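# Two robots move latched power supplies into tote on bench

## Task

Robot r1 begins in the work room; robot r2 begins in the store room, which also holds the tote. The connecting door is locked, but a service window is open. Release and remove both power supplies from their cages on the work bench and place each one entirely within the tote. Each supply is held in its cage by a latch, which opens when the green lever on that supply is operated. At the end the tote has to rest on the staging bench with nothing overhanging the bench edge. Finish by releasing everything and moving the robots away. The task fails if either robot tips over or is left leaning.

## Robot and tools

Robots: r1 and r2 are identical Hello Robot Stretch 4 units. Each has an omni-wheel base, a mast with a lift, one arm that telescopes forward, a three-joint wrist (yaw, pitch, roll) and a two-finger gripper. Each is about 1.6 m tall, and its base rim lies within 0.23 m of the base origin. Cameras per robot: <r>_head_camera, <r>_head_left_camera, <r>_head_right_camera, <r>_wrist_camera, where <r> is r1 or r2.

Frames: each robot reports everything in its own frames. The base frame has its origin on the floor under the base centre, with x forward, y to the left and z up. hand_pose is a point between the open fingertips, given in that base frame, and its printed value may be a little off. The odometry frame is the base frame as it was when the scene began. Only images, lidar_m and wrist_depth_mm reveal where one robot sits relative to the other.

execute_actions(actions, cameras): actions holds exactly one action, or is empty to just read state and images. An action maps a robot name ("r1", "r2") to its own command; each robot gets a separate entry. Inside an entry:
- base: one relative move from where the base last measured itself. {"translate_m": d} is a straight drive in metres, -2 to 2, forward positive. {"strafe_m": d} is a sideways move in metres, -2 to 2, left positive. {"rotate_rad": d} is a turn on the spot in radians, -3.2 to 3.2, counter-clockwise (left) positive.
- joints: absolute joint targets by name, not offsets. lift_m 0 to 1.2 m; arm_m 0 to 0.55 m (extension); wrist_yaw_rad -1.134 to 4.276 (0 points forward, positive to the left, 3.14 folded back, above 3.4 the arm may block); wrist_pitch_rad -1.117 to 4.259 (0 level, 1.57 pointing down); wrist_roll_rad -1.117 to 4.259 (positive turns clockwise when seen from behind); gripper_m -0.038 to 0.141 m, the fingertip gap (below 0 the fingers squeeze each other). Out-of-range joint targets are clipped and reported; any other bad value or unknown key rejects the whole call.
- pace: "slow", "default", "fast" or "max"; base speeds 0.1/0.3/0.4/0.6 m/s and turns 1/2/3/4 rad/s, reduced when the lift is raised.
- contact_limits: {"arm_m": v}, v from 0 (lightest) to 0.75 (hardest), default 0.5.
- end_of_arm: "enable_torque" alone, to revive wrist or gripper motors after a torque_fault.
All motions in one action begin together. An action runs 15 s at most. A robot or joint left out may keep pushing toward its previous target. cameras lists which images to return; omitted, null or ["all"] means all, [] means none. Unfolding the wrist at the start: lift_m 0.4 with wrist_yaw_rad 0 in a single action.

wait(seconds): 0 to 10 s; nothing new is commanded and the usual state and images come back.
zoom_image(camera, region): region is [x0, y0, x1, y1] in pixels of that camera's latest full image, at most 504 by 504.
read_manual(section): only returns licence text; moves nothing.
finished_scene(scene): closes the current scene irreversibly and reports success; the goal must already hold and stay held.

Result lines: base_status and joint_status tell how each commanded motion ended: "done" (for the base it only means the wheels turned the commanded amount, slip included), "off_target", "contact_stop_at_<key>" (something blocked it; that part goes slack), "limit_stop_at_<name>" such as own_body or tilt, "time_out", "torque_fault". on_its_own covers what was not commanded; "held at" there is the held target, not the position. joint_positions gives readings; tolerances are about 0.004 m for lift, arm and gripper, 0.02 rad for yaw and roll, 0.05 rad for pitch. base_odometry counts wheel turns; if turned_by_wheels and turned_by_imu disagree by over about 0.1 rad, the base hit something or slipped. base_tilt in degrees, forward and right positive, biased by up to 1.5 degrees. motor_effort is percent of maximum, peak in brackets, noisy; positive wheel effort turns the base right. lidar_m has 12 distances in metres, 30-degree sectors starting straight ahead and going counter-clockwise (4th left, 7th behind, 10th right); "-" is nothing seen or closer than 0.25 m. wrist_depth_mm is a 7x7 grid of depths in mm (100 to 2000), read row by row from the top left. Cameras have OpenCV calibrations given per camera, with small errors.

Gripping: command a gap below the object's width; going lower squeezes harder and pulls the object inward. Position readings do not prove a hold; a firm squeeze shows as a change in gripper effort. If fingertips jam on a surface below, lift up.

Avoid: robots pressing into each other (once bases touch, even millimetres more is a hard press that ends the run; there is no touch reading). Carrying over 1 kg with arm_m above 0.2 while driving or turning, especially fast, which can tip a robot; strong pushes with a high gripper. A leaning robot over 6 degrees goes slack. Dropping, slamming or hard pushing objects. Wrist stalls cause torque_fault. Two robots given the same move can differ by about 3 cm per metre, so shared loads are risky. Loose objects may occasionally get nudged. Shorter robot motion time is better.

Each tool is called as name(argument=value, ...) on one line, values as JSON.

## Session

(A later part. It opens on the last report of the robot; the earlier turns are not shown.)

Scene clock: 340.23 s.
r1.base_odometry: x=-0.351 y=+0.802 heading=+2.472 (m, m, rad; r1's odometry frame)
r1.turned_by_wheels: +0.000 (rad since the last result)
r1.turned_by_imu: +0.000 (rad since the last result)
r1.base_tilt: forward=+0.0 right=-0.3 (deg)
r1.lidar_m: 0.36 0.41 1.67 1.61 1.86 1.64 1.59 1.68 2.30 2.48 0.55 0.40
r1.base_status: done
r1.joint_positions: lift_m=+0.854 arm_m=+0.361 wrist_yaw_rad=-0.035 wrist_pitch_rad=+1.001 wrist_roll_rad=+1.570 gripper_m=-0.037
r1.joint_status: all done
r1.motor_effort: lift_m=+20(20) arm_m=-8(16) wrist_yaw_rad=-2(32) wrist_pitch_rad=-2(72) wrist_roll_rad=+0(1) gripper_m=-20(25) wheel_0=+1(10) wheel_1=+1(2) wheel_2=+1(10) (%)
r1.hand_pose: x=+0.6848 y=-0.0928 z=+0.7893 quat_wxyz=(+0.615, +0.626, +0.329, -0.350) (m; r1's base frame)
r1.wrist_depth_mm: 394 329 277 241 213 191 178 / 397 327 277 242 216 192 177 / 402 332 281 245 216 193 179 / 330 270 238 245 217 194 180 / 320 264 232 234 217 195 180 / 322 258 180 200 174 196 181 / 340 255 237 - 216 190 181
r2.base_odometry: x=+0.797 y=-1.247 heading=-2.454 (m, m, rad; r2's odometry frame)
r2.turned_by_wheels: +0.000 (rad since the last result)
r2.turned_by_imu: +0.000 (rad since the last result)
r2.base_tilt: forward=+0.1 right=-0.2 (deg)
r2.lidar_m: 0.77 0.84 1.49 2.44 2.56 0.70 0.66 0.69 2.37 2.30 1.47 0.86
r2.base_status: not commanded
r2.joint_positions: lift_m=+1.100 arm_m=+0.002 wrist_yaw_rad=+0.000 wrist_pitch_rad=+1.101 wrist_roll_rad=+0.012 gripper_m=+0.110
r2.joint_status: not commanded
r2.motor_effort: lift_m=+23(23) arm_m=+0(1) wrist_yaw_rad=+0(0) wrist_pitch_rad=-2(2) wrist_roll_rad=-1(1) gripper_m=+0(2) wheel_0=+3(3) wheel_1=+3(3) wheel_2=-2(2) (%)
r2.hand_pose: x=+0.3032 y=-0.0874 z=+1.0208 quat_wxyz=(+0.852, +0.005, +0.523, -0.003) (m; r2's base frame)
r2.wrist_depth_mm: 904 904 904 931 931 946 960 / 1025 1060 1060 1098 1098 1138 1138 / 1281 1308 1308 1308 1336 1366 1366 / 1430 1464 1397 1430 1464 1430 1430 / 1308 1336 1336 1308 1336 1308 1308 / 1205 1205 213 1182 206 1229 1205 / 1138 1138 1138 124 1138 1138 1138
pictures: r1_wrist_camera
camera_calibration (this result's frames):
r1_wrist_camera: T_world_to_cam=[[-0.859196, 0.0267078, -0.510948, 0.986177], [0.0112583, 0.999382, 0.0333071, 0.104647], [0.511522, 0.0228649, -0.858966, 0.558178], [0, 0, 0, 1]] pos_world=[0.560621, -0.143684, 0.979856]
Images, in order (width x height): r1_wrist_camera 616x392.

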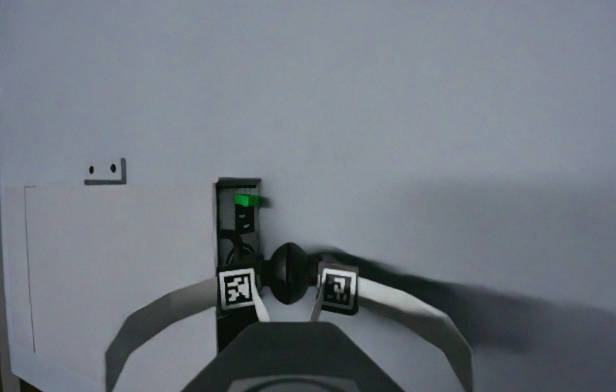

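execute_actions(actions=[{"r1":{"base":{"strafe_m":-0.008},"joints":{"arm_m":0.2,"lift_m":0.88,"gripper_m":0.056},"pace":"fast"}}], cameras=[])

execute_actions(actions=[{"r1":{"joints":{"wrist_pitch_rad":0.22,"wrist_roll_rad":0.12,"lift_m":0.80},"pace":"default"}}], cameras=[])

execute_actions(actions=[{"r1":{"joints":{"lift_m":0.688,"arm_m":0.22},"pace":"fast"}}], cameras=[])

execute_actions(actions=[{"r1":{"joints":{"arm_m":0.24}}}], cameras=["r1_wrist_camera"])

zoom_image(camera="r1_wrist_camera", region=[200, 190, 400, 330])

Scene clock: 342.23 s.
r1.base_odometry: x=-0.346 y=+0.809 heading=+2.472 (m, m, rad; r1's odometry frame)
r1.turned_by_wheels: +0.000 (rad since the last result)
r1.turned_by_imu: +0.000 (rad since the last result)
r1.base_tilt: forward=-0.1 right=-0.3 (deg)
r1.lidar_m: 0.37 0.40 1.66 1.62 1.89 1.67 1.58 1.68 2.28 2.46 0.54 0.41
r1.base_status: done
r1.joint_positions: lift_m=+0.880 arm_m=+0.202 wrist_yaw_rad=-0.035 wrist_pitch_rad=+1.001 wrist_roll_rad=+1.570 gripper_m=+0.056
r1.joint_status: all done
r1.motor_effort: lift_m=+22(25) arm_m=-9(11) wrist_yaw_rad=+0(3) wrist_pitch_rad=-4(4) wrist_roll_rad=-1(1) gripper_m=-2(17) wheel_0=-1(7) wheel_1=-1(8) wheel_2=+0(1) (%)
r1.hand_pose: x=+0.5248 y=-0.0928 z=+0.8151 quat_wxyz=(+0.614, +0.626, +0.329, -0.350) (m; r1's base frame)
r1.wrist_depth_mm: 439 366 309 270 241 216 809 / 442 368 312 272 239 216 820 / 449 370 315 273 243 216 809 / 399 353 317 274 244 218 820 / 370 347 304 277 237 219 831 / 370 338 197 268 202 223 831 / 466 353 336 - 243 218 820
r2.base_odometry: x=+0.797 y=-1.247 heading=-2.454 (m, m, rad; r2's odometry frame)
r2.turned_by_wheels: +0.000 (rad since the last result)
r2.turned_by_imu: +0.000 (rad since the last result)
r2.base_tilt: forward=+0.1 right=-0.3 (deg)
r2.lidar_m: 0.79 0.83 1.48 2.43 2.53 0.70 0.66 0.69 2.38 2.27 1.48 0.83
r2.base_status: not commanded
r2.joint_positions: lift_m=+1.100 arm_m=+0.002 wrist_yaw_rad=+0.000 wrist_pitch_rad=+1.101 wrist_roll_rad=+0.012 gripper_m=+0.110
r2.joint_status: not commanded
r2.motor_effort: lift_m=+23(23) arm_m=-1(1) wrist_yaw_rad=+0(0) wrist_pitch_rad=-3(2) wrist_roll_rad=-2(2) gripper_m=+0(2) wheel_0=+3(3) wheel_1=+3(3) wheel_2=-2(2) (%)
r2.hand_pose: x=+0.3032 y=-0.0874 z=+1.0208 quat_wxyz=(+0.852, +0.005, +0.523, -0.003) (m; r2's base frame)
r2.wrist_depth_mm: 891 891 904 917 917 946 946 / 1060 1042 1078 1078 1098 1098 1118 / 1308 1308 1308 1336 1336 1366 1366 / 1397 1464 1430 1464 1430 1430 1430 / 1308 1281 1308 1308 1308 1308 1336 / 1229 1182 214 1229 205 1229 1229 / 1138 1118 1138 124 1138 1138 1138
pictures: none
No camera images: the call's "cameras" was empty. Leave "cameras" out to get every camera's image.

Scene clock: 343.63 s.
r1.base_odometry: x=-0.346 y=+0.809 heading=+2.472 (m, m, rad; r1's odometry frame)
r1.turned_by_wheels: +0.000 (rad since the last result)
r1.turned_by_imu: +0.000 (rad since the last result)
r1.base_tilt: forward=+0.0 right=-0.4 (deg)
r1.lidar_m: 0.36 0.39 1.70 1.63 1.85 1.68 1.58 1.64 2.30 2.47 0.56 0.40
r1.base_status: not commanded
r1.joint_positions: lift_m=+0.800 arm_m=+0.202 wrist_yaw_rad=-0.035 wrist_pitch_rad=+0.223 wrist_roll_rad=+0.120 gripper_m=+0.056
r1.joint_status: all done
r1.motor_effort: lift_m=+17(21) arm_m=-9(9) wrist_yaw_rad=-2(1) wrist_pitch_rad=-8(16) wrist_roll_rad=-2(5) gripper_m=-1(5) wheel_0=-1(1) wheel_1=-1(1) wheel_2=+0(0) (%)
r1.hand_pose: x=+0.6506 y=-0.0972 z=+0.9148 quat_wxyz=(+0.992, +0.062, +0.110, -0.024) (m; r1's base frame)
r1.wrist_depth_mm: - - - - - - - / - - - - - - - / - - - - - - - / - - - - - 741 707 / - - 480 477 539 521 500 / 1921 488 197 338 202 399 384 / 1537 347 351 - 343 320 319
r2.base_odometry: x=+0.797 y=-1.247 heading=-2.454 (m, m, rad; r2's odometry frame)
r2.turned_by_wheels: +0.000 (rad since the last result)
r2.turned_by_imu: +0.000 (rad since the last result)
r2.base_tilt: forward=+0.2 right=-0.2 (deg)
r2.lidar_m: 0.79 0.83 1.46 2.45 2.51 0.70 0.66 0.68 2.38 2.28 1.48 0.83
r2.base_status: not commanded
r2.joint_positions: lift_m=+1.100 arm_m=+0.002 wrist_yaw_rad=+0.000 wrist_pitch_rad=+1.101 wrist_roll_rad=+0.012 gripper_m=+0.110
r2.joint_status: not commanded
r2.motor_effort: lift_m=+23(23) arm_m=+0(0) wrist_yaw_rad=+0(0) wrist_pitch_rad=-3(2) wrist_roll_rad=-2(2) gripper_m=-1(1) wheel_0=+3(3) wheel_1=+3(3) wheel_2=-3(2) (%)
r2.hand_pose: x=+0.3032 y=-0.0874 z=+1.0208 quat_wxyz=(+0.852, +0.005, +0.523, -0.003) (m; r2's base frame)
r2.wrist_depth_mm: 891 904 904 904 917 931 960 / 1042 1060 1078 1098 1098 1118 1138 / 1281 1281 1308 1336 1336 1366 1397 / 1397 1430 1430 1430 1430 1430 1430 / 1336 1336 1308 1308 1336 1336 1366 / 1205 1205 213 1205 205 1205 1205 / 1138 1138 1138 124 1160 1138 1138
pictures: none
No camera images: the call's "cameras" was empty. Leave "cameras" out to get every camera's image.

Scene clock: 344.87 s.
r1.base_odometry: x=-0.346 y=+0.809 heading=+2.472 (m, m, rad; r1's odometry frame)
r1.turned_by_wheels: +0.000 (rad since the last result)
r1.turned_by_imu: +0.000 (rad since the last result)
r1.base_tilt: forward=-0.1 right=-0.4 (deg)
r1.lidar_m: 0.38 0.38 1.67 1.61 1.86 1.65 1.57 1.65 2.30 2.47 0.58 0.38
r1.base_status: not commanded
r1.joint_positions: lift_m=+0.688 arm_m=+0.218 wrist_yaw_rad=-0.035 wrist_pitch_rad=+0.222 wrist_roll_rad=+0.120 gripper_m=+0.056
r1.joint_status: all done
r1.motor_effort: lift_m=+18(19) arm_m=+9(6) wrist_yaw_rad=+0(1) wrist_pitch_rad=-7(8) wrist_roll_rad=+0(2) gripper_m=-3(3) wheel_0=-1(1) wheel_1=-1(1) wheel_2=+0(0) (%)
r1.hand_pose: x=+0.6675 y=-0.0972 z=+0.8028 quat_wxyz=(+0.992, +0.062, +0.110, -0.024) (m; r1's base frame)
r1.wrist_depth_mm: - - - - - - - / - - - - - - - / - - - - - - 683 / - - 338 345 445 418 397 / - 314 276 282 298 291 279 / 263 254 198 231 202 223 216 / 208 200 206 - 191 178 181
r2.base_odometry: x=+0.797 y=-1.247 heading=-2.454 (m, m, rad; r2's odometry frame)
r2.turned_by_wheels: +0.000 (rad since the last result)
r2.turned_by_imu: +0.000 (rad since the last result)
r2.base_tilt: forward=+0.1 right=-0.2 (deg)
r2.lidar_m: 0.79 0.79 1.47 2.44 2.56 0.69 0.65 0.72 2.40 2.28 1.50 0.84
r2.base_status: not commanded
r2.joint_positions: lift_m=+1.100 arm_m=+0.002 wrist_yaw_rad=+0.000 wrist_pitch_rad=+1.101 wrist_roll_rad=+0.012 gripper_m=+0.110
r2.joint_status: not commanded
r2.motor_effort: lift_m=+23(23) arm_m=+0(0) wrist_yaw_rad=+0(0) wrist_pitch_rad=-3(2) wrist_roll_rad=-2(2) gripper_m=-1(2) wheel_0=+3(3) wheel_1=+3(3) wheel_2=-2(2) (%)
r2.hand_pose: x=+0.3032 y=-0.0874 z=+1.0208 quat_wxyz=(+0.852, +0.005, +0.523, -0.003) (m; r2's base frame)
r2.wrist_depth_mm: 891 904 891 904 917 931 946 / 1060 1060 1078 1078 1098 1098 1138 / 1308 1281 1281 1336 1397 1336 1397 / 1430 1430 1430 1430 1430 1430 1430 / 1308 1308 1308 1308 1336 1308 1336 / 1205 1229 214 1229 204 1229 1255 / 1138 1118 1138 124 1138 1138 1138
pictures: none
No camera images: the call's "cameras" was empty. Leave "cameras" out to get every camera's image.

Scene clock: 345.60 s.
r1.base_odometry: x=-0.346 y=+0.809 heading=+2.472 (m, m, rad; r1's odometry frame)
r1.turned_by_wheels: +0.000 (rad since the last result)
r1.turned_by_imu: +0.000 (rad since the last result)
r1.base_tilt: forward=+0.0 right=-0.4 (deg)
r1.lidar_m: 0.37 0.38 1.69 1.64 1.87 1.68 1.58 1.67 2.30 2.46 0.54 0.41
r1.base_status: not commanded
r1.joint_positions: lift_m=+0.688 arm_m=+0.238 wrist_yaw_rad=-0.035 wrist_pitch_rad=+0.222 wrist_roll_rad=+0.120 gripper_m=+0.056
r1.joint_status: all done
r1.motor_effort: lift_m=+17(18) arm_m=+9(14) wrist_yaw_rad=-1(2) wrist_pitch_rad=-7(6) wrist_roll_rad=-2(1) gripper_m=-2(4) wheel_0=+0(1) wheel_1=-1(1) wheel_2=+0(0) (%)
r1.hand_pose: x=+0.6875 y=-0.0972 z=+0.8028 quat_wxyz=(+0.992, +0.062, +0.110, -0.024) (m; r1's base frame)
r1.wrist_depth_mm: - - - - - - - / - - - - - - - / - - - - - - 691 / - - 338 347 442 418 399 / - 300 256 260 300 291 281 / 264 255 197 230 202 223 216 / 208 200 206 - 191 178 181
r2.base_odometry: x=+0.797 y=-1.247 heading=-2.454 (m, m, rad; r2's odometry frame)
r2.turned_by_wheels: +0.000 (rad since the last result)
r2.turned_by_imu: +0.000 (rad since the last result)
r2.base_tilt: forward=+0.2 right=-0.2 (deg)
r2.lidar_m: 0.78 0.83 1.48 2.43 2.56 0.70 0.66 0.70 2.37 2.27 1.48 0.83
r2.base_status: not commanded
r2.joint_positions: lift_m=+1.100 arm_m=+0.002 wrist_yaw_rad=+0.000 wrist_pitch_rad=+1.101 wrist_roll_rad=+0.012 gripper_m=+0.110
r2.joint_status: not commanded
r2.motor_effort: lift_m=+23(23) arm_m=-1(0) wrist_yaw_rad=+0(0) wrist_pitch_rad=-2(3) wrist_roll_rad=-4(3) gripper_m=-1(2) wheel_0=+3(3) wheel_1=+3(3) wheel_2=-2(2) (%)
r2.hand_pose: x=+0.3032 y=-0.0874 z=+1.0208 quat_wxyz=(+0.852, +0.005, +0.523, -0.003) (m; r2's base frame)
r2.wrist_depth_mm: 891 904 904 917 931 931 946 / 1060 1078 1078 1060 1098 1118 1118 / 1281 1308 1308 1336 1336 1336 1397 / 1430 1430 1430 1430 1464 1430 1430 / 1308 1308 1281 1336 1336 1336 1308 / 1205 1205 214 1205 206 1229 1255 / 1118 1138 1138 124 1160 1118 1138
pictures: r1_wrist_camera
camera_calibration (this result's frames):
r1_wrist_camera: T_world_to_cam=[[-0.0931423, -0.98986, -0.107249, 0.0459616], [-0.254249, 0.127792, -0.958659, 1.00275], [0.962643, -0.0620237, -0.263574, -0.227871], [0, 0, 0, 1]] pos_world=[0.478588, -0.0967816, 0.906164]
Images, in order (width x height): r1_wrist_camera 616x392.

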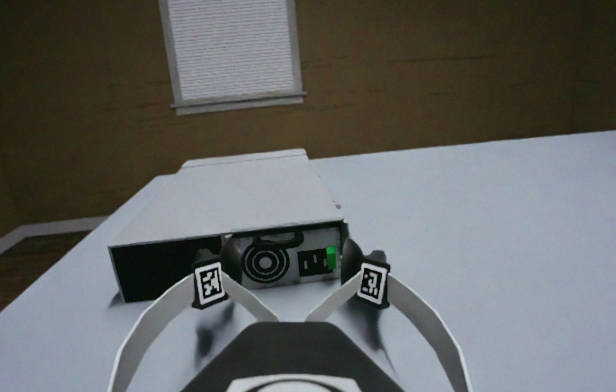

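Region (200, 190, 400, 330) of r1_wrist_camera's 616x392 image, scaled by 2.520; it fills the top 353 rows of this view, and the rest is white.

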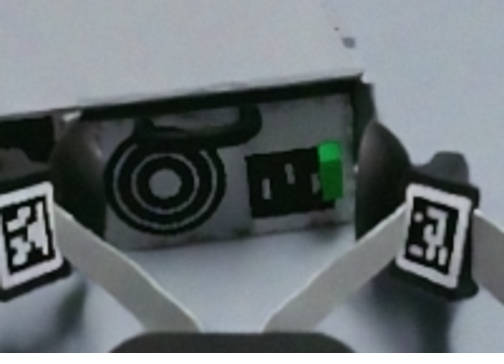

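execute_actions(actions=[{"r1":{"joints":{"arm_m":0.2555,"gripper_m":0.05},"pace":"slow"}}], cameras=[])

execute_actions(actions=[{"r1":{"joints":{"arm_m":0.257,"gripper_m":0.036,"wrist_yaw_rad":-0.027},"pace":"slow"}}], cameras=["r1_wrist_camera"])

zoom_image(camera="r1_wrist_camera", region=[200, 190, 400, 330])

Scene clock: 346.90 s.
r1.base_odometry: x=-0.346 y=+0.809 heading=+2.472 (m, m, rad; r1's odometry frame)
r1.turned_by_wheels: +0.000 (rad since the last result)
r1.turned_by_imu: +0.000 (rad since the last result)
r1.base_tilt: forward=+0.0 right=-0.3 (deg)
r1.lidar_m: 0.38 0.38 1.71 1.63 1.85 1.66 1.58 1.65 2.30 2.47 0.57 0.40
r1.base_status: not commanded
r1.joint_positions: lift_m=+0.688 arm_m=+0.253 wrist_yaw_rad=-0.036 wrist_pitch_rad=+0.223 wrist_roll_rad=+0.120 gripper_m=+0.050
r1.joint_status: all done
r1.motor_effort: lift_m=+17(17) arm_m=+11(13) wrist_yaw_rad=+0(2) wrist_pitch_rad=-8(8) wrist_roll_rad=-2(0) gripper_m=-2(6) wheel_0=+0(1) wheel_1=-1(1) wheel_2=+0(0) (%)
r1.hand_pose: x=+0.7024 y=-0.0974 z=+0.8027 quat_wxyz=(+0.992, +0.062, +0.110, -0.024) (m; r1's base frame)
r1.wrist_depth_mm: - - - - - - - / - - - - - - - / - - - - - - 691 / - - 338 345 436 413 397 / - 277 243 244 301 291 278 / 262 243 195 229 200 222 216 / 208 198 206 - 191 178 180
r2.base_odometry: x=+0.797 y=-1.247 heading=-2.454 (m, m, rad; r2's odometry frame)
r2.turned_by_wheels: +0.000 (rad since the last result)
r2.turned_by_imu: +0.000 (rad since the last result)
r2.base_tilt: forward=+0.1 right=-0.2 (deg)
r2.lidar_m: 0.78 0.85 1.46 2.45 2.52 0.70 0.67 0.66 2.38 2.28 1.47 0.83
r2.base_status: not commanded
r2.joint_positions: lift_m=+1.100 arm_m=+0.002 wrist_yaw_rad=+0.000 wrist_pitch_rad=+1.101 wrist_roll_rad=+0.012 gripper_m=+0.110
r2.joint_status: not commanded
r2.motor_effort: lift_m=+23(23) arm_m=-1(1) wrist_yaw_rad=+0(0) wrist_pitch_rad=-3(2) wrist_roll_rad=-2(0) gripper_m=+0(1) wheel_0=+3(3) wheel_1=+3(3) wheel_2=-2(2) (%)
r2.hand_pose: x=+0.3032 y=-0.0874 z=+1.0208 quat_wxyz=(+0.852, +0.005, +0.523, -0.003) (m; r2's base frame)
r2.wrist_depth_mm: 891 891 917 917 931 931 946 / 1060 1042 1078 1078 1098 1118 1118 / 1308 1308 1308 1308 1366 1336 1366 / 1430 1430 1430 1430 1430 1430 1430 / 1308 1336 1308 1336 1308 1336 1336 / 1229 1205 213 1229 205 1255 1255 / 1160 1118 1138 124 1138 1138 1160
pictures: none
No camera images: the call's "cameras" was empty. Leave "cameras" out to get every camera's image.

Scene clock: 347.87 s.
r1.base_odometry: x=-0.346 y=+0.809 heading=+2.472 (m, m, rad; r1's odometry frame)
r1.turned_by_wheels: +0.000 (rad since the last result)
r1.turned_by_imu: +0.000 (rad since the last result)
r1.base_tilt: forward=-0.1 right=-0.3 (deg)
r1.lidar_m: 0.38 0.38 1.69 1.64 1.85 1.65 1.59 1.66 2.32 2.47 0.58 0.38
r1.base_status: not commanded
r1.joint_positions: lift_m=+0.688 arm_m=+0.255 wrist_yaw_rad=-0.030 wrist_pitch_rad=+0.224 wrist_roll_rad=+0.120 gripper_m=+0.036
r1.joint_status: all done
r1.motor_effort: lift_m=+17(17) arm_m=+11(14) wrist_yaw_rad=+7(8) wrist_pitch_rad=-11(11) wrist_roll_rad=-1(2) gripper_m=-6(7) wheel_0=+0(0) wheel_1=-1(1) wheel_2=-2(2) (%)
r1.hand_pose: x=+0.7045 y=-0.0958 z=+0.8024 quat_wxyz=(+0.992, +0.061, +0.111, -0.021) (m; r1's base frame)
r1.wrist_depth_mm: - - - - - - - / - - - - - - - / - - - - - - 661 / - - 334 343 439 413 394 / - 277 242 243 303 287 278 / 260 243 198 228 196 221 214 / 207 198 204 - 190 177 180
r2.base_odometry: x=+0.797 y=-1.247 heading=-2.454 (m, m, rad; r2's odometry frame)
r2.turned_by_wheels: +0.000 (rad since the last result)
r2.turned_by_imu: +0.000 (rad since the last result)
r2.base_tilt: forward=+0.1 right=-0.2 (deg)
r2.lidar_m: 0.79 0.84 1.44 2.44 2.53 0.66 0.65 0.70 2.36 2.28 1.49 0.85
r2.base_status: not commanded
r2.joint_positions: lift_m=+1.100 arm_m=+0.002 wrist_yaw_rad=+0.000 wrist_pitch_rad=+1.101 wrist_roll_rad=+0.012 gripper_m=+0.110
r2.joint_status: not commanded
r2.motor_effort: lift_m=+22(23) arm_m=-1(0) wrist_yaw_rad=+0(0) wrist_pitch_rad=-2(2) wrist_roll_rad=-2(1) gripper_m=-1(1) wheel_0=+3(3) wheel_1=+3(3) wheel_2=-2(2) (%)
r2.hand_pose: x=+0.3032 y=-0.0874 z=+1.0208 quat_wxyz=(+0.852, +0.005, +0.523, -0.003) (m; r2's base frame)
r2.wrist_depth_mm: 891 891 904 917 917 931 946 / 1060 1060 1078 1098 1098 1098 1138 / 1281 1308 1281 1308 1336 1366 1366 / 1430 1430 1430 1430 1397 1397 1430 / 1336 1308 1308 1308 1308 1308 1336 / 1255 1205 213 1229 204 1229 1229 / 1138 1138 1138 124 1138 1118 1160
pictures: r1_wrist_camera
camera_calibration (this result's frames):
r1_wrist_camera: T_world_to_cam=[[-0.0881226, -0.990374, -0.106739, 0.0449199], [-0.256242, 0.126089, -0.958354, 1.00751], [0.962587, -0.0571016, -0.264886, -0.242648], [0, 0, 0, 1]] pos_world=[0.495693, -0.096403, 0.906068]
Images, in order (width x height): r1_wrist_camera 616x392.

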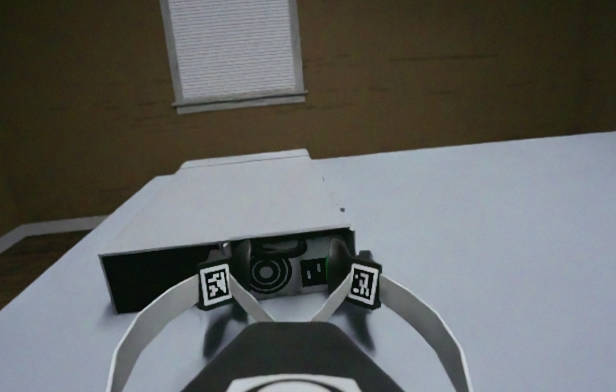

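Region (200, 190, 400, 330) of r1_wrist_camera's 616x392 image, scaled by 2.520; it fills the top 353 rows of this view, and the rest is white.

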